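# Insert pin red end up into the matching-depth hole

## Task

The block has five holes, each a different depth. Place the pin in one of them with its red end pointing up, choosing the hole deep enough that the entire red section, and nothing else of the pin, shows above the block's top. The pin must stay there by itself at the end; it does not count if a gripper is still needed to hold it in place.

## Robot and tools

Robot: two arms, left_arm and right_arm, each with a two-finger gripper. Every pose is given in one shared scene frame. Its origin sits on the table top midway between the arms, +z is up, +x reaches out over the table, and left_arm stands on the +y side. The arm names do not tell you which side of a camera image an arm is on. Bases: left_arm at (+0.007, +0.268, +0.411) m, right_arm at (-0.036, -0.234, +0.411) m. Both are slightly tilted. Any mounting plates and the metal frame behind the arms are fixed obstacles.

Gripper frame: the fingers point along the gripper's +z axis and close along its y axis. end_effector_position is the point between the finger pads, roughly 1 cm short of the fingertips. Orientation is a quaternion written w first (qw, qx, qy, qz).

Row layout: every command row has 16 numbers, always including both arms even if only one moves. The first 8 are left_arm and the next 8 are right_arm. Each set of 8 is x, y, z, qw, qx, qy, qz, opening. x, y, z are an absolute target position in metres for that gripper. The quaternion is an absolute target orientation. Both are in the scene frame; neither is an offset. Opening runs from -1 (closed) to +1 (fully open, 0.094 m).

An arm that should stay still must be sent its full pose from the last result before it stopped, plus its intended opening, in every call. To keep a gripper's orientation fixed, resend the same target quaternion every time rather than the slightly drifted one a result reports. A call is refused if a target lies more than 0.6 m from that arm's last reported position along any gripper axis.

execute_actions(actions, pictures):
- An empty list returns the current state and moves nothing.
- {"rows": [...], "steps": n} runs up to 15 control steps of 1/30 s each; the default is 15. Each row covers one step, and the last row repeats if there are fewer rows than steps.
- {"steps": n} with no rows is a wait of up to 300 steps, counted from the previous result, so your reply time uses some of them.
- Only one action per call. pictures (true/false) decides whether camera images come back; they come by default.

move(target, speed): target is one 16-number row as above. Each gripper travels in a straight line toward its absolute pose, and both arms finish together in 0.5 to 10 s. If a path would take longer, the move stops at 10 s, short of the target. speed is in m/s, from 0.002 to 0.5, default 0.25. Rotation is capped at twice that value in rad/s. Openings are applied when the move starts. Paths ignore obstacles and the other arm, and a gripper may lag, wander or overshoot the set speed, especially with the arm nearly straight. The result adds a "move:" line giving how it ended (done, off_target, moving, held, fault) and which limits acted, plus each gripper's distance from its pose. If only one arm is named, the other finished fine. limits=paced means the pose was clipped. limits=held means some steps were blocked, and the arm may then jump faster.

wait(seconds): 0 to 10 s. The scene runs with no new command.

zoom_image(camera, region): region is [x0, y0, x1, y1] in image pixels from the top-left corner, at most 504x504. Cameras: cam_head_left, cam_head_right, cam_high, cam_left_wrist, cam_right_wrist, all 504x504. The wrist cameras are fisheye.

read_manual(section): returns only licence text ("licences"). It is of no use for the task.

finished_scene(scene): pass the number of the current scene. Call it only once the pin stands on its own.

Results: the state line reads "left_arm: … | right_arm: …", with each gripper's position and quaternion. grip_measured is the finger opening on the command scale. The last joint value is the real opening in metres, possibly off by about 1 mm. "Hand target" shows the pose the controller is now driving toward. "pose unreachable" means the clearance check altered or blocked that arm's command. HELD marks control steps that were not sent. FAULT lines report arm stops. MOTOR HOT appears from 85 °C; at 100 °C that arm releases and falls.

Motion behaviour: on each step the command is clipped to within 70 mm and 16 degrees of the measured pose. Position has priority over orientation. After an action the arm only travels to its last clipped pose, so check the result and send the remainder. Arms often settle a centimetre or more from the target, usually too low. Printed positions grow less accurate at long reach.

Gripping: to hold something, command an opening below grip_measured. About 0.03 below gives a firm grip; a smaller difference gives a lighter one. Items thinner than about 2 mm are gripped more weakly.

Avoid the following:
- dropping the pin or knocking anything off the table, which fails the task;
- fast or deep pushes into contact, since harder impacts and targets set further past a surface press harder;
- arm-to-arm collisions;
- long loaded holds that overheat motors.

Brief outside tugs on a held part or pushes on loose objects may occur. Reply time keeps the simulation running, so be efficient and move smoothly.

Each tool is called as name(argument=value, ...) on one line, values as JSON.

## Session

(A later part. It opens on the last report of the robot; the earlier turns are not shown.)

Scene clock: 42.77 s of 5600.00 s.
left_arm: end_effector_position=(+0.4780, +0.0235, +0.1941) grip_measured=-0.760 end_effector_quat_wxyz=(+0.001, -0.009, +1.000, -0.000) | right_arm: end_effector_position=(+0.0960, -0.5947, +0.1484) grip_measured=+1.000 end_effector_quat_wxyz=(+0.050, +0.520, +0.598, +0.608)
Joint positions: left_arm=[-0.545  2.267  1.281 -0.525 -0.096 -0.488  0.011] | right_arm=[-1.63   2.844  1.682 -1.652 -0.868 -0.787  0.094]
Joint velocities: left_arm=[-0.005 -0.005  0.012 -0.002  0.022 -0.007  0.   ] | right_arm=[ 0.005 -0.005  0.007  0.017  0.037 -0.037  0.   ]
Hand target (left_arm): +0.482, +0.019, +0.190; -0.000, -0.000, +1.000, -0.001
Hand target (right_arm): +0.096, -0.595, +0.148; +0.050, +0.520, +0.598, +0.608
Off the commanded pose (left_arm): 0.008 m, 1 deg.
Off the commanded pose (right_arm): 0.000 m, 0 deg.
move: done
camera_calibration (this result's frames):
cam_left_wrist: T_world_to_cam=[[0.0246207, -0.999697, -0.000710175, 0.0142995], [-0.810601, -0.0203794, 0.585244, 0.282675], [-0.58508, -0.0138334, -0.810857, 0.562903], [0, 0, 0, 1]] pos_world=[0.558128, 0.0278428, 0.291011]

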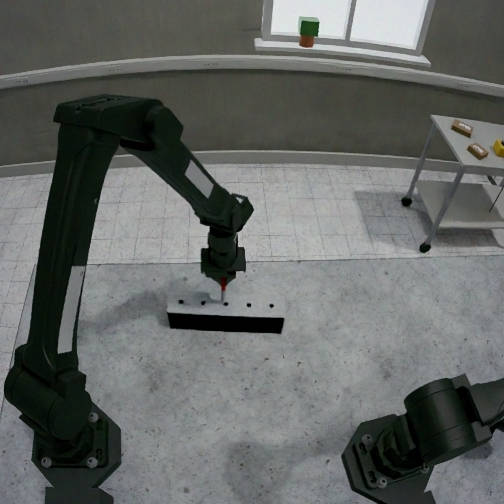

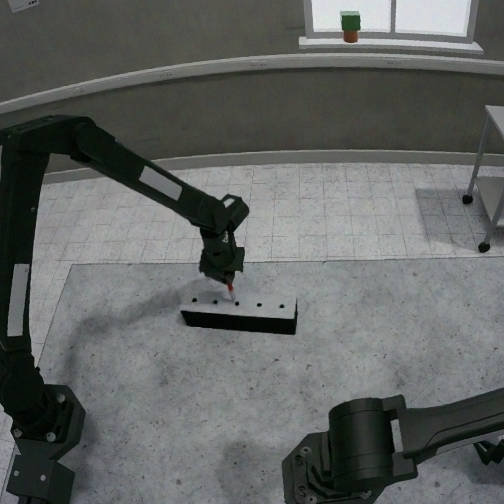

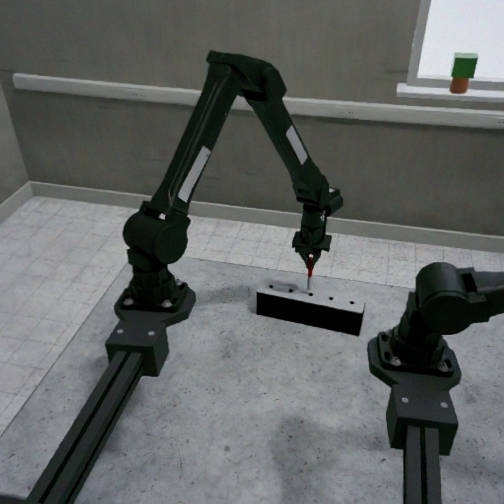

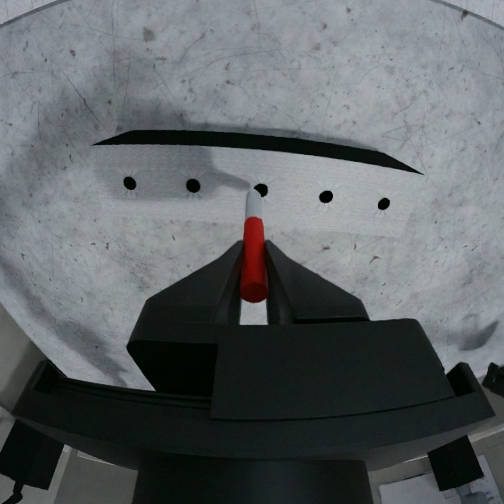

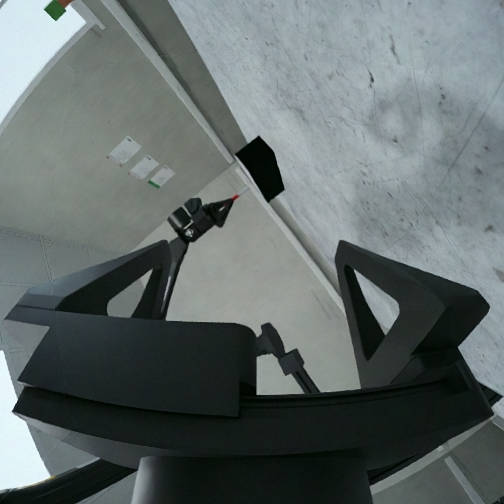

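move(target=[0.472,0.010,0.169,0.002,0,1,0,-0.82,0.096,-0.5947,0.1484,0.05,0.52,0.598,0.608,1], speed=0.05)

zoom_image(camera="cam_left_wrist", region=[170,150,340,260])

Scene clock: 47.20 s of 5600.00 s.
left_arm: end_effector_position=(+0.4679, +0.0162, +0.1767) grip_measured=-0.760 end_effector_quat_wxyz=(-0.001, +0.000, +1.000, +0.002) | right_arm: end_effector_position=(+0.0960, -0.5947, +0.1484) grip_measured=+1.000 end_effector_quat_wxyz=(+0.050, +0.520, +0.598, +0.608)
Joint positions: left_arm=[-0.563  2.304  1.281 -0.497 -0.1   -0.487  0.011] | right_arm=[-1.63   2.844  1.682 -1.652 -0.868 -0.787  0.094]
Joint velocities: left_arm=[ 0.005 -0.015  0.012  0.002 -0.051  0.037 -0.001] | right_arm=[-0.015 -0.005 -0.032  0.007  0.066 -0.037  0.   ]
Hand target (left_arm): +0.472, +0.010, +0.169; +0.002, -0.000, +1.000, +0.000
Hand target (right_arm): +0.096, -0.595, +0.148; +0.050, +0.520, +0.598, +0.608
Off the commanded pose (left_arm): 0.011 m, 0 deg.
Off the commanded pose (right_arm): 0.000 m, 0 deg.
After step 90, 0.53 s passed at rest.
move: off_target (left_arm)
camera_calibration (this result's frames):
cam_left_wrist: T_world_to_cam=[[0.00521731, -0.999971, -0.00561649, 0.0172139], [-0.807984, -0.00752472, 0.589157, 0.282476], [-0.589182, 0.00146422, -0.807999, 0.543896], [0, 0, 0, 1]] pos_world=[0.5486, 0.0185425, 0.273141]

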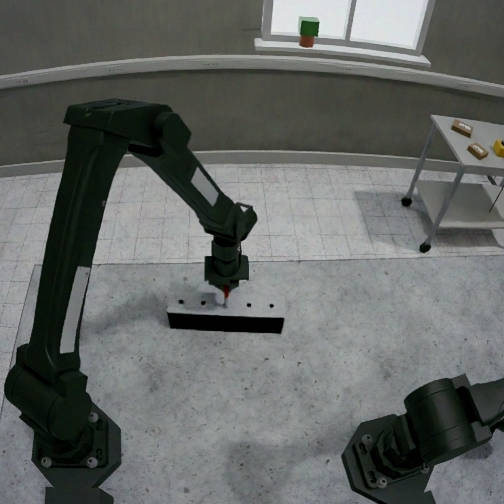

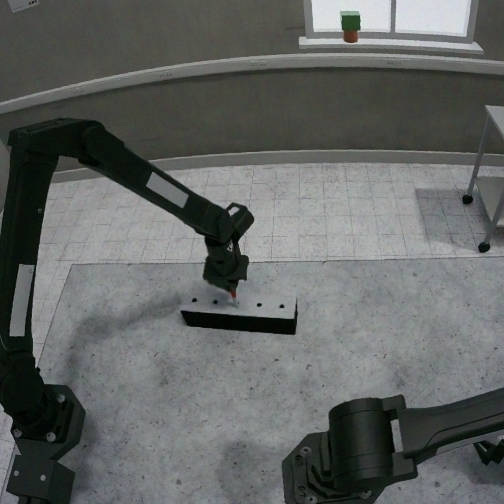

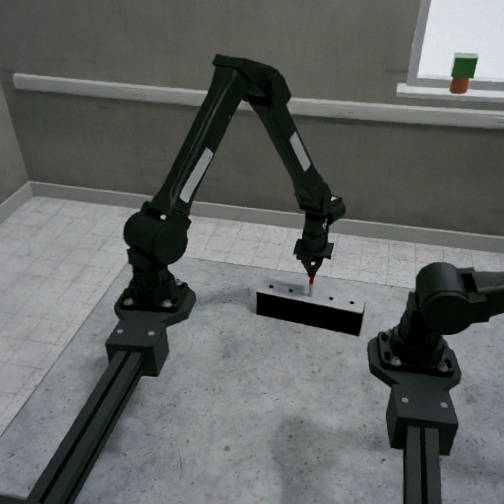

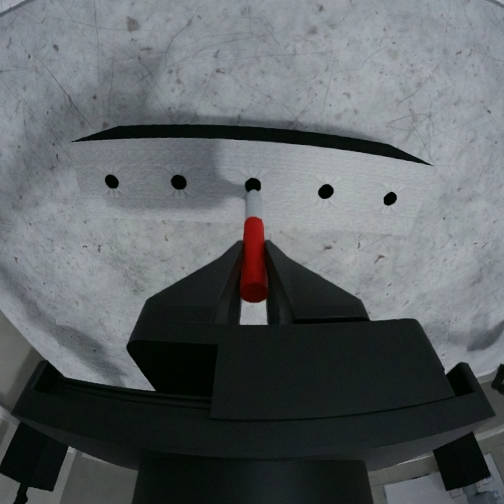

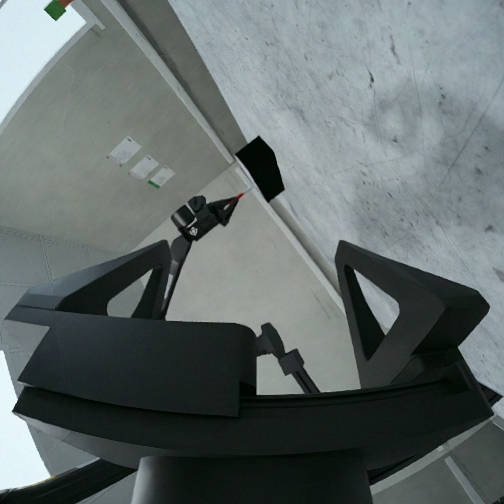

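Region (170, 150, 340, 260) of cam_left_wrist's 504x504 image, scaled by 2.965, with more detail than that image has; it fills the top 326 rows of this view, and the rest is white.

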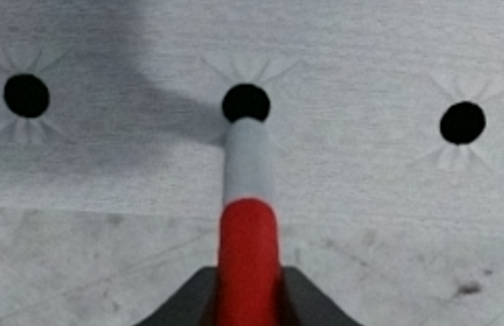

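move(target=[0.478,0.018,0.165,0.002,0,1,0,-0.82,0.096,-0.5947,0.1484,0.05,0.52,0.598,0.608,1], speed=0.03)

zoom_image(camera="cam_left_wrist", region=[170,150,340,260])

Scene clock: 51.87 s of 5600.00 s.
left_arm: end_effector_position=(+0.4684, +0.0168, +0.1763) grip_measured=-0.760 end_effector_quat_wxyz=(-0.002, -0.001, +1.000, +0.001) | right_arm: end_effector_position=(+0.0960, -0.5947, +0.1484) grip_measured=+1.000 end_effector_quat_wxyz=(+0.050, +0.520, +0.598, +0.608)
Joint positions: left_arm=[-0.561  2.305  1.281 -0.496 -0.097 -0.487  0.011] | right_arm=[-1.63   2.844  1.682 -1.652 -0.868 -0.787  0.094]
Joint velocities: left_arm=[-0.005 -0.015 -0.007 -0.007 -0.022 -0.037 -0.   ] | right_arm=[-0.005  0.005 -0.002  0.012  0.007 -0.022  0.   ]
Hand target (left_arm): +0.477, +0.018, +0.165; +0.002, -0.000, +1.000, +0.000
Hand target (right_arm): +0.096, -0.595, +0.148; +0.050, +0.520, +0.598, +0.608
Off the commanded pose (left_arm): 0.015 m, 0 deg.
Off the commanded pose (right_arm): 0.000 m, 0 deg.
After step 90, 0.93 s passed at rest.
move: off_target (left_arm)
camera_calibration (this result's frames):
cam_left_wrist: T_world_to_cam=[[0.00757368, -0.999966, -0.00312175, 0.0162773], [-0.807544, -0.00795741, 0.589754, 0.282714], [-0.589759, -0.00194565, -0.807577, 0.54416], [0, 0, 0, 1]] pos_world=[0.549104, 0.0195852, 0.27277]

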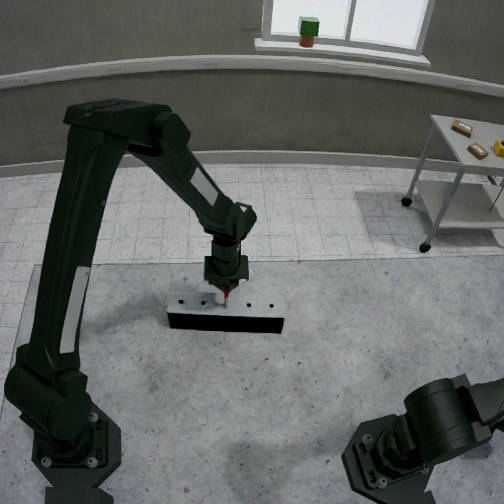

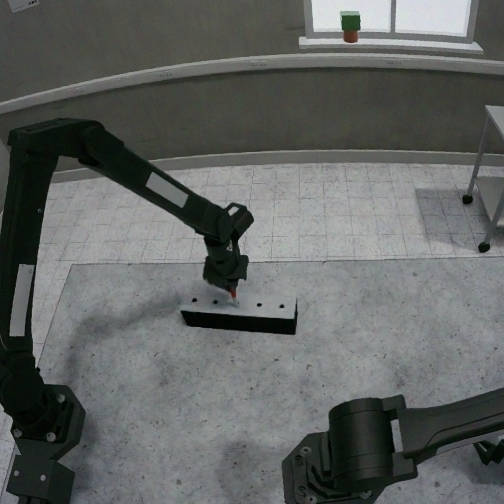

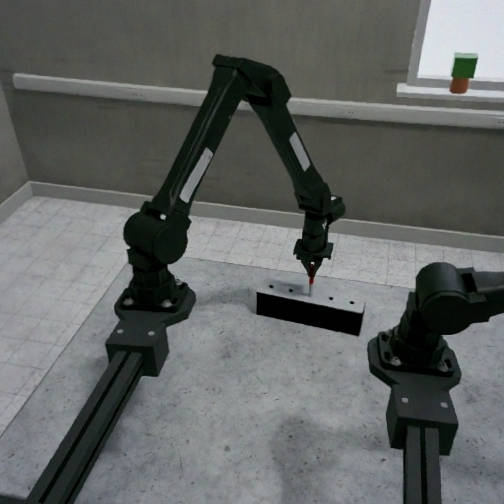

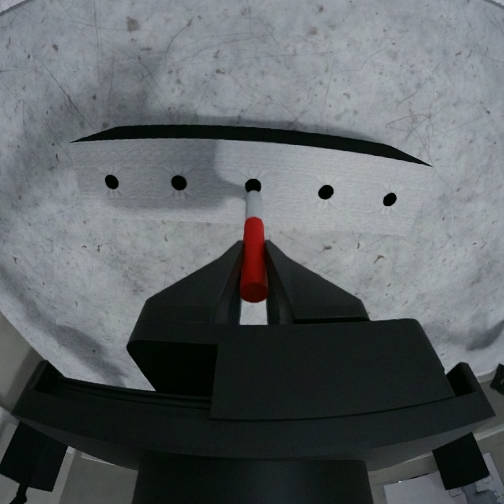

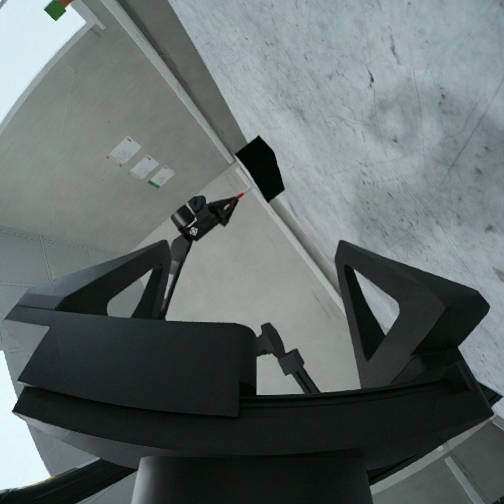

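Region (170, 150, 340, 260) of cam_left_wrist's 504x504 image, scaled by 2.965, with more detail than that image has; it fills the top 326 rows of this view, and the rest is white.

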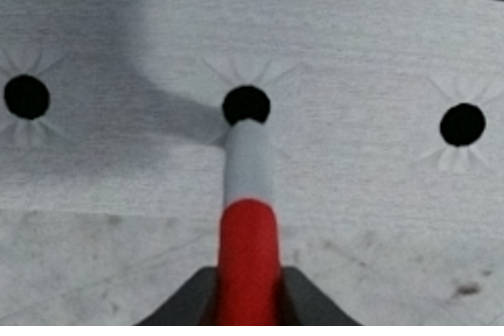

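execute_actions(actions=[{"rows":[[0.480,0.018,0.162,0.002,0,1,0,-0.82,0.096,-0.5947,0.1484,0.05,0.52,0.598,0.608,1]]}])

zoom_image(camera="cam_left_wrist", region=[170,150,340,260])

Scene clock: 55.17 s of 5600.00 s.
left_arm: end_effector_position=(+0.4685, +0.0170, +0.1762) grip_measured=-0.760 end_effector_quat_wxyz=(-0.002, -0.001, +1.000, +0.001) | right_arm: end_effector_position=(+0.0960, -0.5947, +0.1484) grip_measured=+1.000 end_effector_quat_wxyz=(+0.050, +0.520, +0.598, +0.608)
Joint positions: left_arm=[-0.56   2.305  1.282 -0.496 -0.096 -0.486  0.011] | right_arm=[-1.63   2.844  1.682 -1.652 -0.868 -0.787  0.094]
Joint velocities: left_arm=[ 0.005 -0.005  0.002 -0.017 -0.022 -0.007 -0.   ] | right_arm=[ 0.005  0.005 -0.007 -0.007 -0.022  0.007  0.   ]
Hand target (left_arm): +0.479, +0.019, +0.163; +0.002, -0.000, +1.000, -0.000
Hand target (right_arm): +0.096, -0.595, +0.148; +0.050, +0.520, +0.598, +0.608
Off the commanded pose (left_arm): 0.018 m, 0 deg.
Off the commanded pose (right_arm): 0.000 m, 0 deg.
Steps of this call (steps 1 to 84: nothing new was sent; steps 85 to 99: all 15 steps of this action). Readings (end_effector_position):
85: left_arm (+0.4683, +0.0171, +0.1761) | right_arm (+0.0960, -0.5947, +0.1484)
86: left_arm (+0.4683, +0.0171, +0.1761) | right_arm (+0.0960, -0.5947, +0.1484)
88: left_arm (+0.4686, +0.0171, +0.1762) | right_arm (+0.0960, -0.5947, +0.1484)
92: left_arm (+0.4685, +0.0170, +0.1762) | right_arm (+0.0960, -0.5947, +0.1484)
99: the state above
camera_calibration (this result's frames):
cam_left_wrist: T_world_to_cam=[[0.00718933, -0.999971, -0.00251766, 0.0165506], [-0.807309, -0.00728986, 0.590084, 0.282781], [-0.590085, -0.00220978, -0.807338, 0.544257], [0, 0, 0, 1]] pos_world=[0.54933, 0.0198143, 0.272576]

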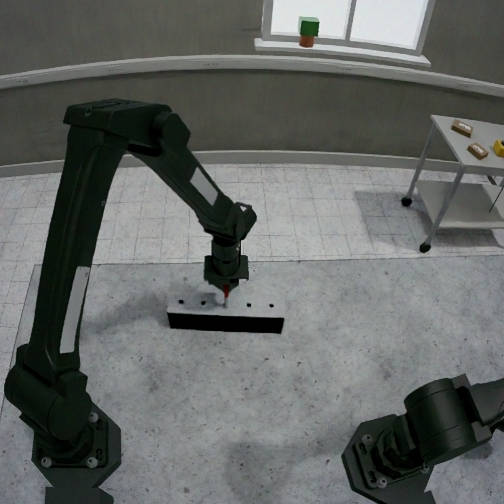

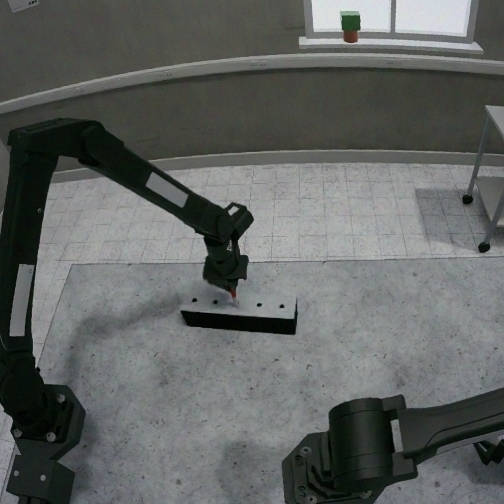

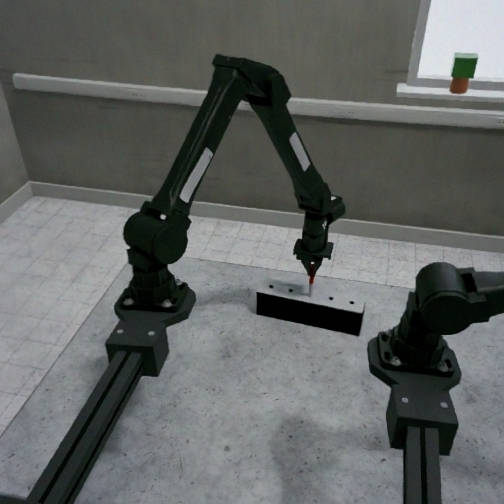

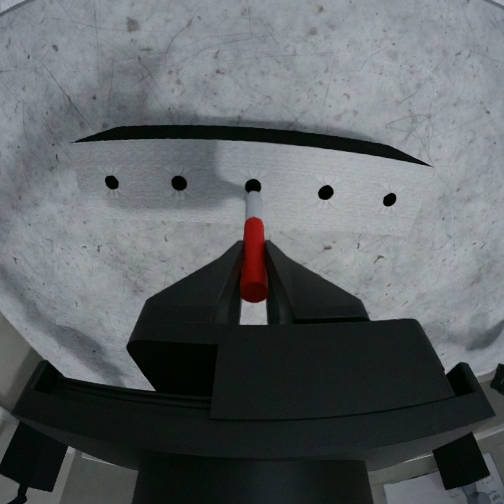

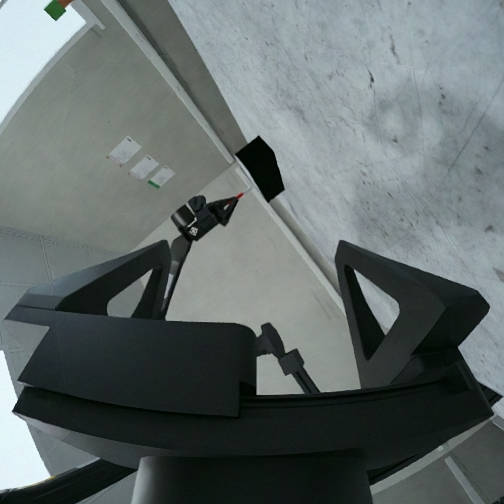

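Region (170, 150, 340, 260) of cam_left_wrist's 504x504 image, scaled by 2.965, with more detail than that image has; it fills the top 326 rows of this view, and the rest is white.

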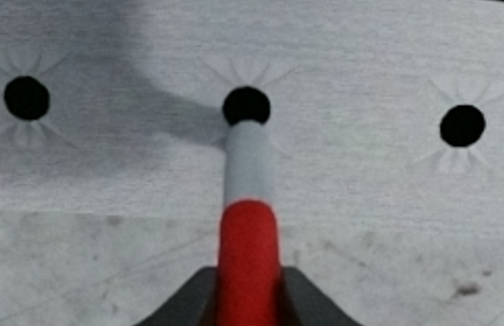

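move(target=[0.486,0.017,0.174,0.002,0,1,0,-0.82,0.096,-0.5947,0.1484,0.05,0.52,0.598,0.608,1], speed=0.02)

zoom_image(camera="cam_left_wrist", region=[170,150,340,260])

Scene clock: 59.93 s of 5600.00 s.
left_arm: end_effector_position=(+0.4726, +0.0209, +0.1770) grip_measured=-0.760 end_effector_quat_wxyz=(-0.003, -0.005, +1.000, +0.001) | right_arm: end_effector_position=(+0.0960, -0.5947, +0.1484) grip_measured=+1.000 end_effector_quat_wxyz=(+0.050, +0.520, +0.598, +0.608)
Joint positions: left_arm=[-0.55   2.305  1.289 -0.505 -0.095 -0.485  0.011] | right_arm=[-1.63   2.844  1.682 -1.652 -0.868 -0.787  0.094]
Joint velocities: left_arm=[ 0.005  0.005 -0.002  0.002 -0.007 -0.007  0.   ] | right_arm=[ 0.005 -0.005  0.012 -0.007 -0.051 -0.037  0.   ]
Hand target (left_arm): +0.486, +0.018, +0.174; +0.002, -0.000, +1.000, -0.000
Hand target (right_arm): +0.096, -0.595, +0.148; +0.050, +0.520, +0.598, +0.608
Off the commanded pose (left_arm): 0.014 m, 1 deg.
Off the commanded pose (right_arm): 0.000 m, 0 deg.
After step 90, 0.53 s passed at rest.
move: off_target (left_arm)
camera_calibration (this result's frames):
cam_left_wrist: T_world_to_cam=[[0.015713, -0.99987, -0.0036753, 0.016573], [-0.80566, -0.0148378, 0.592192, 0.284615], [-0.592169, -0.00634409, -0.805789, 0.548108], [0, 0, 0, 1]] pos_world=[0.553616, 0.0242712, 0.273173]

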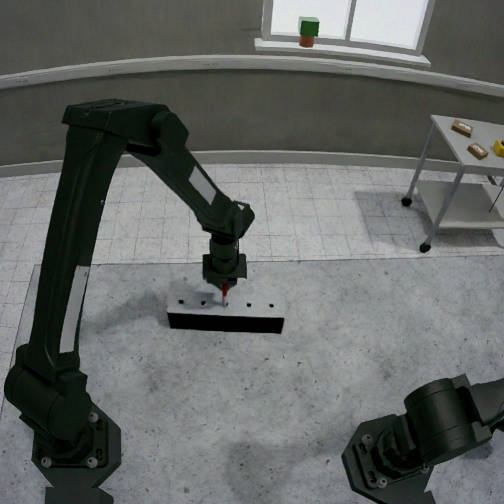

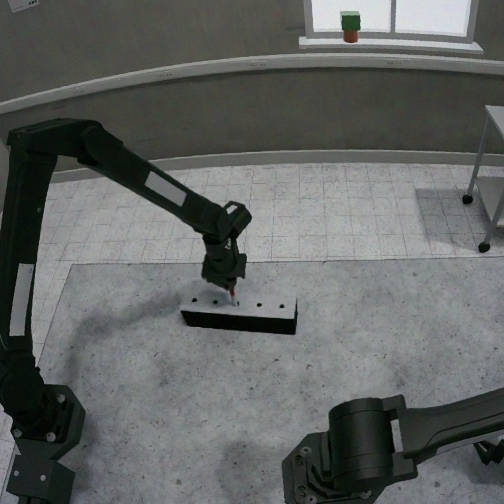

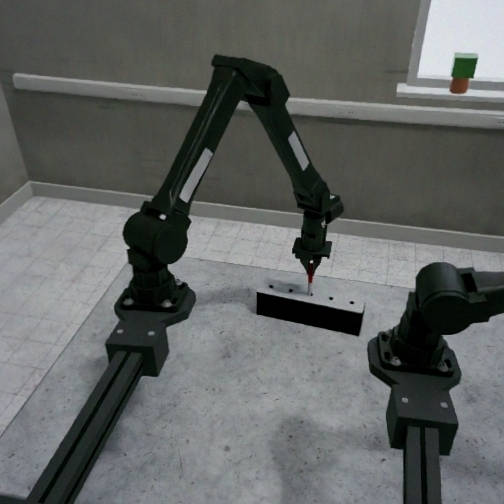

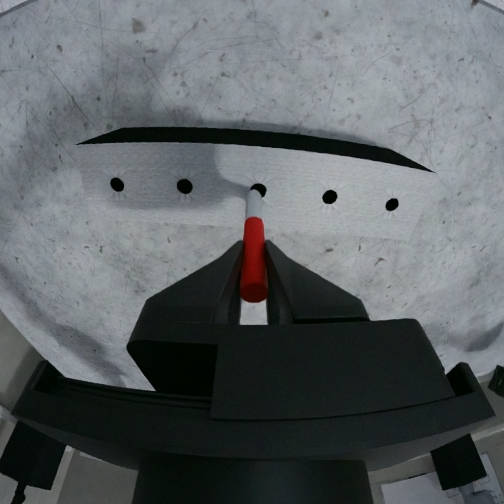

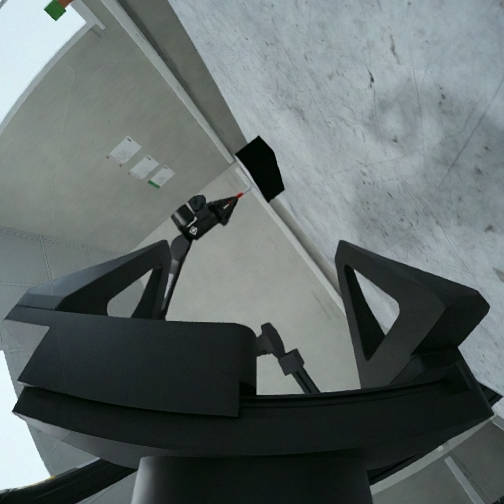

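Region (170, 150, 340, 260) of cam_left_wrist's 504x504 image, scaled by 2.965, with more detail than that image has; it fills the top 326 rows of this view, and the rest is white.

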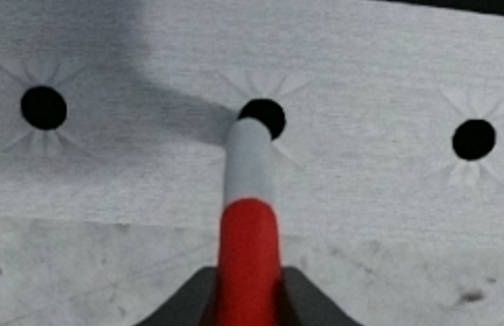

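Remaining error is radial.

execute_actions(actions=[{"rows":[[0.489,0.013,0.176,0.006,0,1,-0.002,-0.82,0.096,-0.5947,0.1484,0.05,0.52,0.598,0.608,1]]}])

zoom_image(camera="cam_left_wrist", region=[170,150,340,260])

Scene clock: 62.47 s of 5600.00 s.
left_arm: end_effector_position=(+0.4767, +0.0189, +0.1785) grip_measured=-0.760 end_effector_quat_wxyz=(+0.000, -0.005, +1.000, -0.001) | right_arm: end_effector_position=(+0.0960, -0.5947, +0.1484) grip_measured=+1.000 end_effector_quat_wxyz=(+0.050, +0.520, +0.598, +0.608)
Joint positions: left_arm=[-0.55   2.305  1.297 -0.505 -0.095 -0.485  0.011] | right_arm=[-1.63   2.844  1.682 -1.652 -0.868 -0.787  0.094]
Joint velocities: left_arm=[ 0.015 -0.015 -0.017 -0.007 -0.022  0.051 -0.   ] | right_arm=[-0.005  0.015 -0.012 -0.022  0.007  0.037  0.   ]
Hand target (left_arm): +0.489, +0.013, +0.176; +0.006, -0.000, +1.000, -0.002
Hand target (right_arm): +0.096, -0.595, +0.148; +0.050, +0.520, +0.598, +0.608
Off the commanded pose (left_arm): 0.014 m, 1 deg.
Off the commanded pose (right_arm): 0.000 m, 0 deg.
Steps of this call (steps 1 to 61: nothing new was sent; steps 62 to 76: all 15 steps of this action). Readings (end_effector_position):
62: left_arm (+0.4728, +0.0208, +0.1771) | right_arm (+0.0960, -0.5947, +0.1484)
63: left_arm (+0.4731, +0.0207, +0.1772) | right_arm (+0.0960, -0.5947, +0.1484)
65: left_arm (+0.4743, +0.0201, +0.1776) | right_arm (+0.0960, -0.5947, +0.1484)
69: left_arm (+0.4763, +0.0191, +0.1783) | right_arm (+0.0960, -0.5947, +0.1484)
76: the state above
camera_calibration (this result's frames):
cam_left_wrist: T_world_to_cam=[[0.0164591, -0.999865, -0.0000942085, 0.0135626], [-0.809631, -0.0133829, 0.586786, 0.289866], [-0.586708, -0.00958173, -0.809742, 0.54987], [0, 0, 0, 1]] pos_world=[0.557075, 0.0227087, 0.275164]

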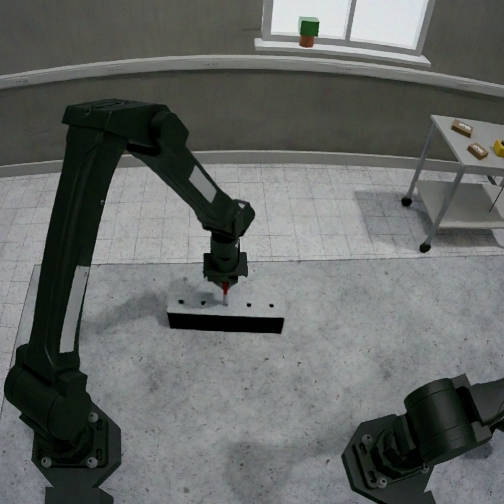

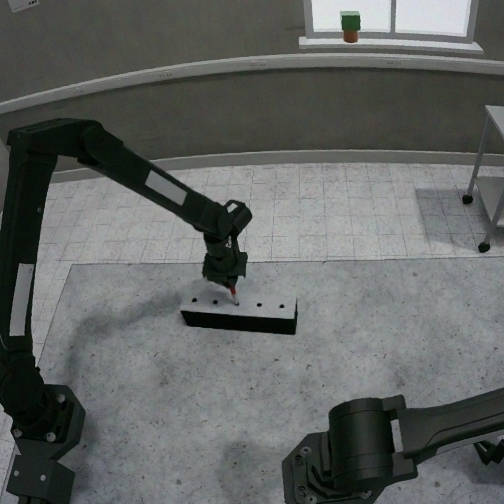

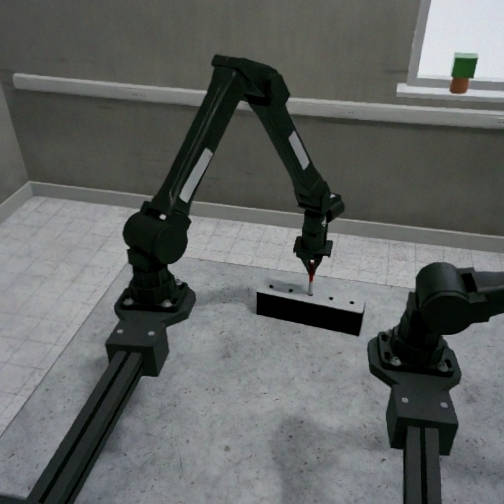

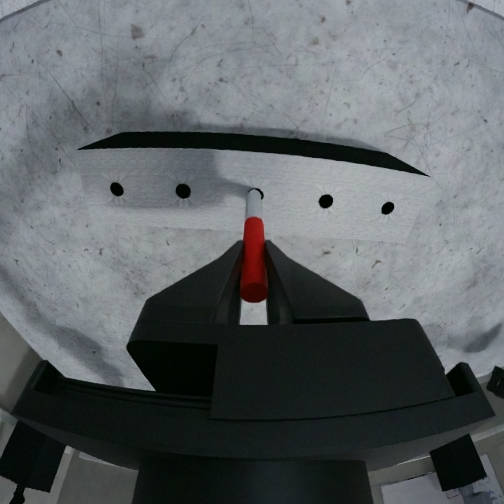

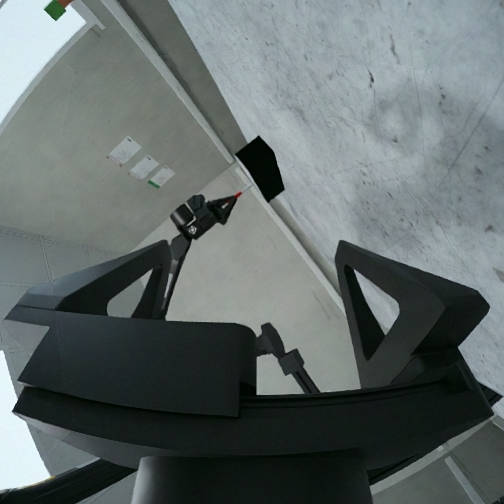

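Region (170, 150, 340, 260) of cam_left_wrist's 504x504 image, scaled by 2.965, with more detail than that image has; it fills the top 326 rows of this view, and the rest is white.

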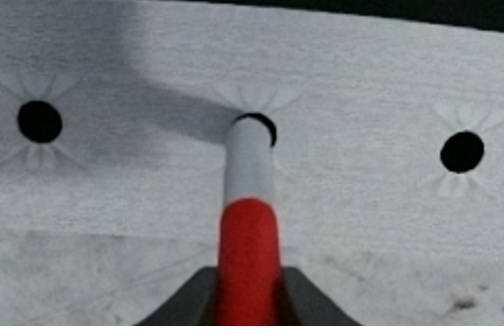

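execute_actions(actions=[{"rows":[[0.483,0.008,0.166,0.004,0,1,-0.002,-0.82,0.096,-0.5947,0.1484,0.05,0.52,0.598,0.608,1]]}])

zoom_image(camera="cam_left_wrist", region=[170,150,340,260])

Scene clock: 66.33 s of 5600.00 s.
left_arm: end_effector_position=(+0.4754, +0.0174, +0.1712) grip_measured=-0.760 end_effector_quat_wxyz=(-0.002, -0.004, +1.000, +0.001) | right_arm: end_effector_position=(+0.0960, -0.5947, +0.1484) grip_measured=+1.000 end_effector_quat_wxyz=(+0.050, +0.520, +0.598, +0.608)
Joint positions: left_arm=[-0.553  2.323  1.305 -0.5   -0.096 -0.485  0.011] | right_arm=[-1.63   2.844  1.682 -1.652 -0.868 -0.787  0.094]
Joint velocities: left_arm=[-0.005 -0.005  0.017 -0.007  0.051  0.007  0.001] | right_arm=[ 0.005 -0.005  0.007  0.002  0.081  0.037  0.   ]
Hand target (left_arm): +0.483, +0.008, +0.166; +0.004, +0.000, +1.000, -0.002
Hand target (right_arm): +0.096, -0.595, +0.148; +0.050, +0.520, +0.598, +0.608
Off the commanded pose (left_arm): 0.013 m, 1 deg.
Off the commanded pose (right_arm): 0.000 m, 0 deg.
Steps of this call (steps 1 to 90: nothing new was sent; then 0.37 s passed at rest; steps 91 to 105: all 15 steps of this action). Readings (end_effector_position):
91: left_arm (+0.4762, +0.0189, +0.1779) | right_arm (+0.0960, -0.5947, +0.1484)
92: left_arm (+0.4764, +0.0188, +0.1772) | right_arm (+0.0960, -0.5947, +0.1484)
94: left_arm (+0.4760, +0.0182, +0.1750) | right_arm (+0.0960, -0.5947, +0.1484)
98: left_arm (+0.4754, +0.0174, +0.1715) | right_arm (+0.0960, -0.5947, +0.1484)
105: the state above
camera_calibration (this result's frames):
cam_left_wrist: T_world_to_cam=[[0.0133586, -0.999906, -0.00299886, 0.0139978], [-0.807692, -0.0125585, 0.589471, 0.291701], [-0.589453, -0.00545234, -0.807784, 0.544099], [0, 0, 0, 1]] pos_world=[0.556138, 0.0206265, 0.267607]

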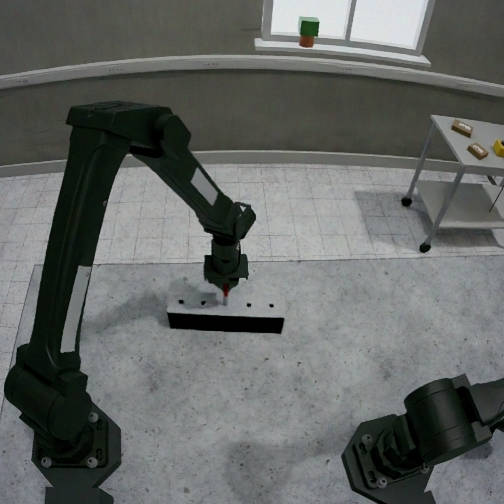

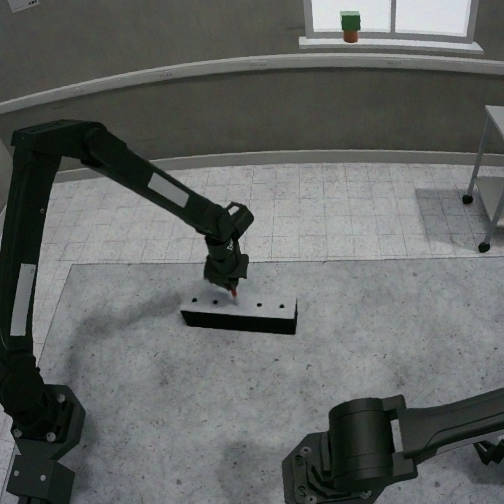

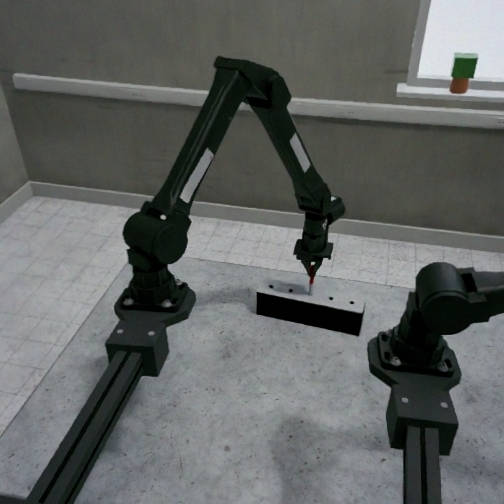

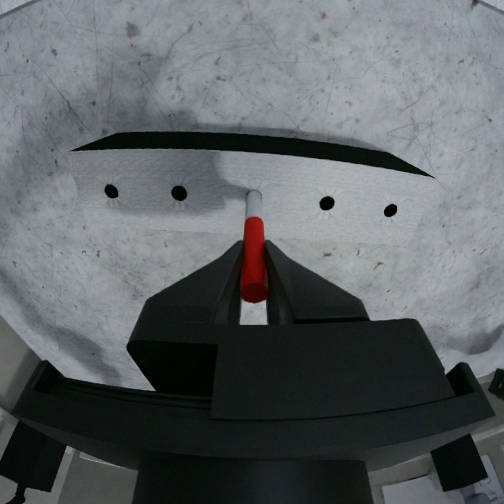

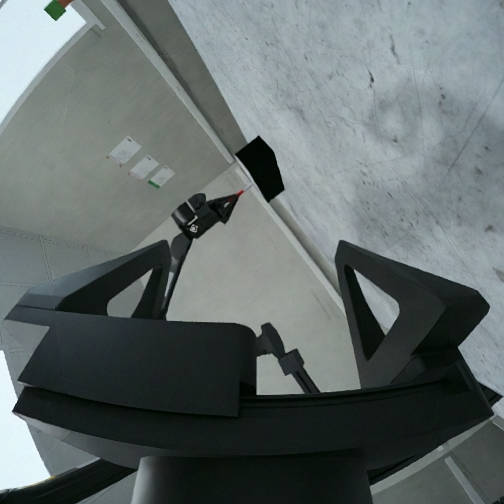

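Region (170, 150, 340, 260) of cam_left_wrist's 504x504 image, scaled by 2.965, with more detail than that image has; it fills the top 326 rows of this view, and the rest is white.

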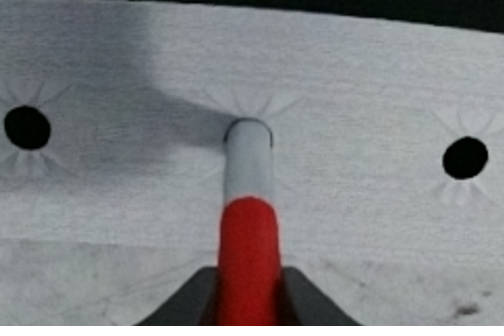

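In.

move(target=[0.483,0.012,0.122,0.006,0,1,-0.003,-0.82,0.096,-0.5947,0.1484,0.05,0.52,0.598,0.608,1], speed=0.04)

Scene clock: 70.60 s of 5600.00 s.
left_arm: end_effector_position=(+0.4751, +0.0169, +0.1289) grip_measured=-0.760 end_effector_quat_wxyz=(+0.002, -0.006, +1.000, +0.001) | right_arm: end_effector_position=(+0.0960, -0.5947, +0.1484) grip_measured=+1.000 end_effector_quat_wxyz=(+0.050, +0.520, +0.598, +0.608)
Joint positions: left_arm=[-0.548  2.419  1.341 -0.433 -0.1   -0.485  0.011] | right_arm=[-1.63   2.844  1.682 -1.652 -0.868 -0.787  0.094]
Joint velocities: left_arm=[-0.015 -0.005  0.007  0.017 -0.022 -0.037  0.   ] | right_arm=[-0.005 -0.015  0.012 -0.012 -0.051  0.007  0.   ]
Hand target (left_arm): +0.483, +0.012, +0.122; +0.006, +0.000, +1.000, -0.003
Hand target (right_arm): +0.096, -0.595, +0.148; +0.050, +0.520, +0.598, +0.608
Off the commanded pose (left_arm): 0.012 m, 1 deg.
Off the commanded pose (right_arm): 0.000 m, 0 deg.
move: off_target (left_arm)
camera_calibration (this result's frames):
cam_left_wrist: T_world_to_cam=[[0.0189642, -0.999816, -0.00297438, 0.0106838], [-0.811806, -0.0171345, 0.583676, 0.319071], [-0.583619, -0.00865431, -0.811982, 0.507608], [0, 0, 0, 1]] pos_world=[0.555071, 0.0205419, 0.225966]

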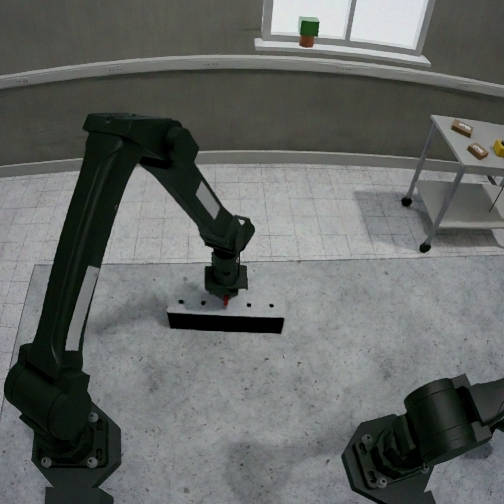

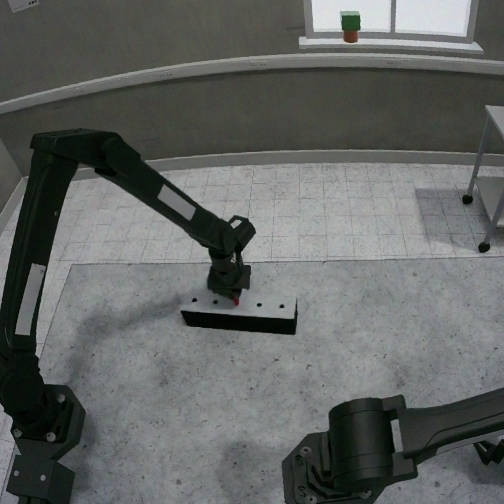

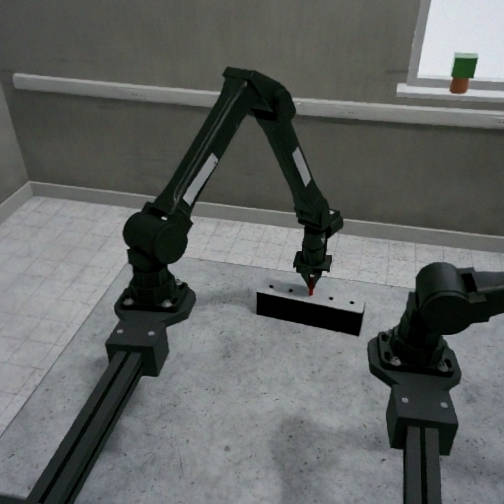

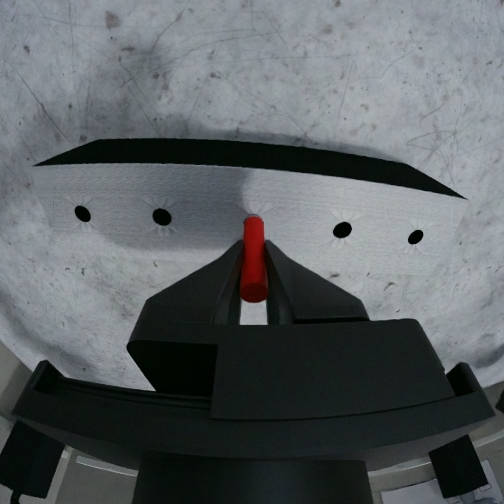

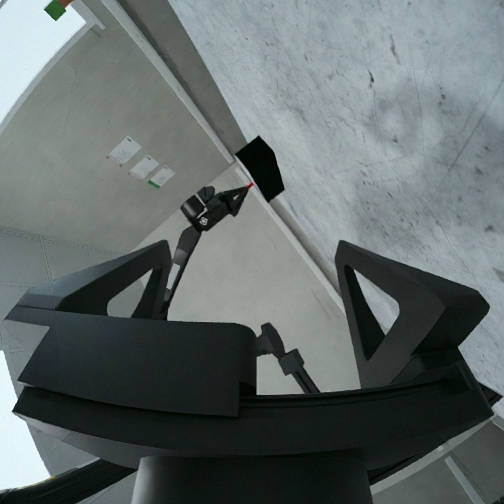

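execute_actions(actions=[{"rows":[[0.483,0.012,0.11,0.006,0,1,-0.003,-0.82,0.096,-0.5947,0.1484,0.05,0.52,0.598,0.608,1]]}])

zoom_image(camera="cam_left_wrist", region=[170,150,340,260])

Scene clock: 73.23 s of 5600.00 s.
left_arm: end_effector_position=(+0.4758, +0.0167, +0.1193) grip_measured=-0.760 end_effector_quat_wxyz=(+0.003, -0.006, +1.000, +0.001) | right_arm: end_effector_position=(+0.0960, -0.5947, +0.1484) grip_measured=+1.000 end_effector_quat_wxyz=(+0.050, +0.520, +0.598, +0.608)
Joint positions: left_arm=[-0.546  2.443  1.354 -0.422 -0.101 -0.483  0.011] | right_arm=[-1.63   2.844  1.682 -1.652 -0.868 -0.787  0.094]
Joint velocities: left_arm=[-0.015 -0.005 -0.017  0.002 -0.051 -0.051  0.001] | right_arm=[-0.005  0.005  0.012 -0.007 -0.022 -0.051  0.   ]
Hand target (left_arm): +0.483, +0.012, +0.110; +0.006, -0.000, +1.000, -0.003
Hand target (right_arm): +0.096, -0.595, +0.148; +0.050, +0.520, +0.598, +0.608
Off the commanded pose (left_arm): 0.013 m, 1 deg.
Off the commanded pose (right_arm): 0.000 m, 0 deg.
Steps of this call (steps 1 to 64: nothing new was sent; steps 65 to 79: all 15 steps of this action). Readings (end_effector_position):
65: left_arm (+0.4753, +0.0169, +0.1283) | right_arm (+0.0960, -0.5947, +0.1484)
66: left_arm (+0.4757, +0.0168, +0.1271) | right_arm (+0.0960, -0.5947, +0.1484)
68: left_arm (+0.4752, +0.0168, +0.1227) | right_arm (+0.0960, -0.5947, +0.1484)
72: left_arm (+0.4758, +0.0166, +0.1193) | right_arm (+0.0960, -0.5947, +0.1484)
79: the state above
camera_calibration (this result's frames):
cam_left_wrist: T_world_to_cam=[[0.0190372, -0.99981, -0.00411531, 0.0105828], [-0.812548, -0.0178697, 0.58262, 0.325744], [-0.582583, -0.00774754, -0.812734, 0.499771], [0, 0, 0, 1]] pos_world=[0.55564, 0.0202737, 0.21644]

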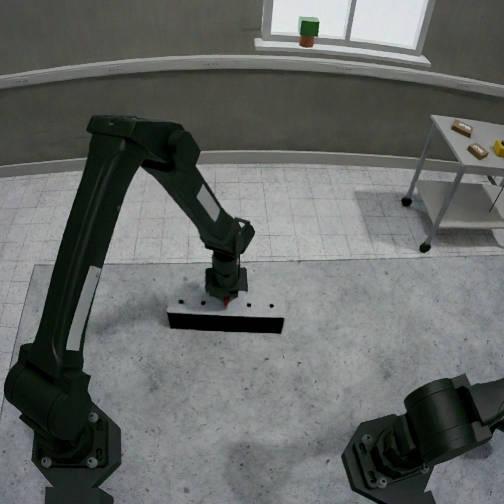

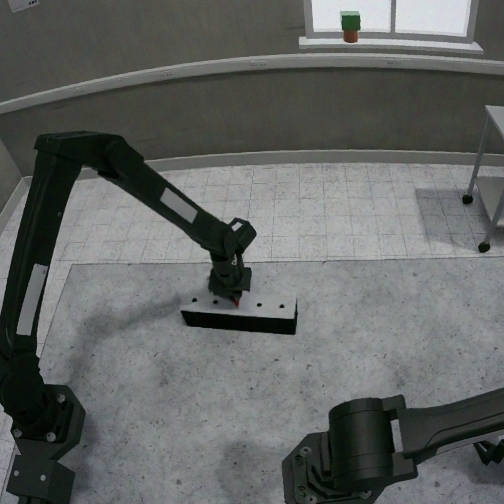

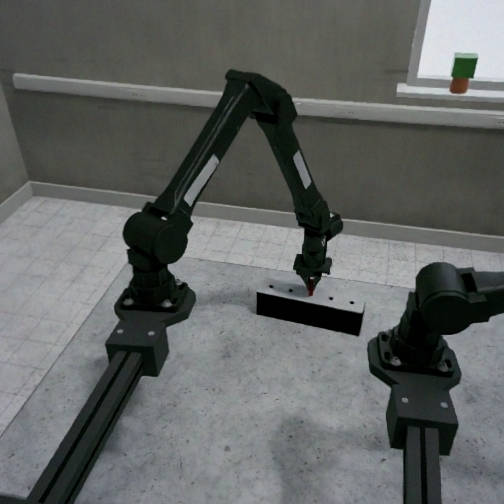

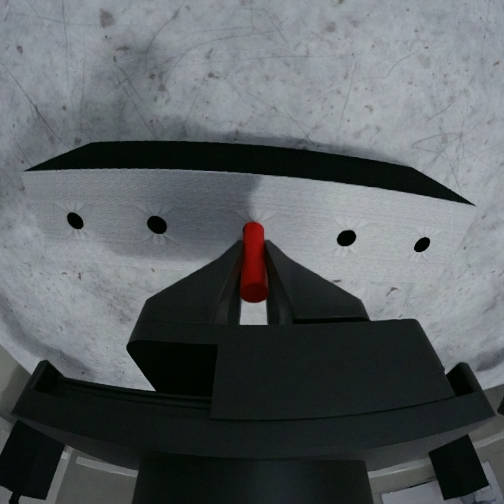

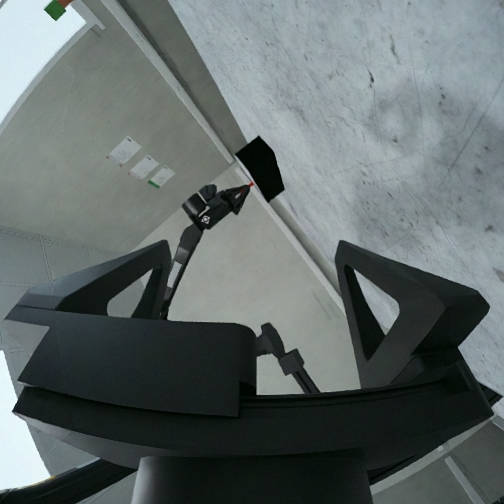

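Region (170, 150, 340, 260) of cam_left_wrist's 504x504 image, scaled by 2.965, with more detail than that image has; it fills the top 326 rows of this view, and the rest is white.

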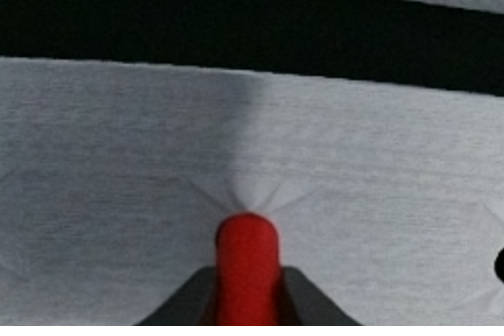

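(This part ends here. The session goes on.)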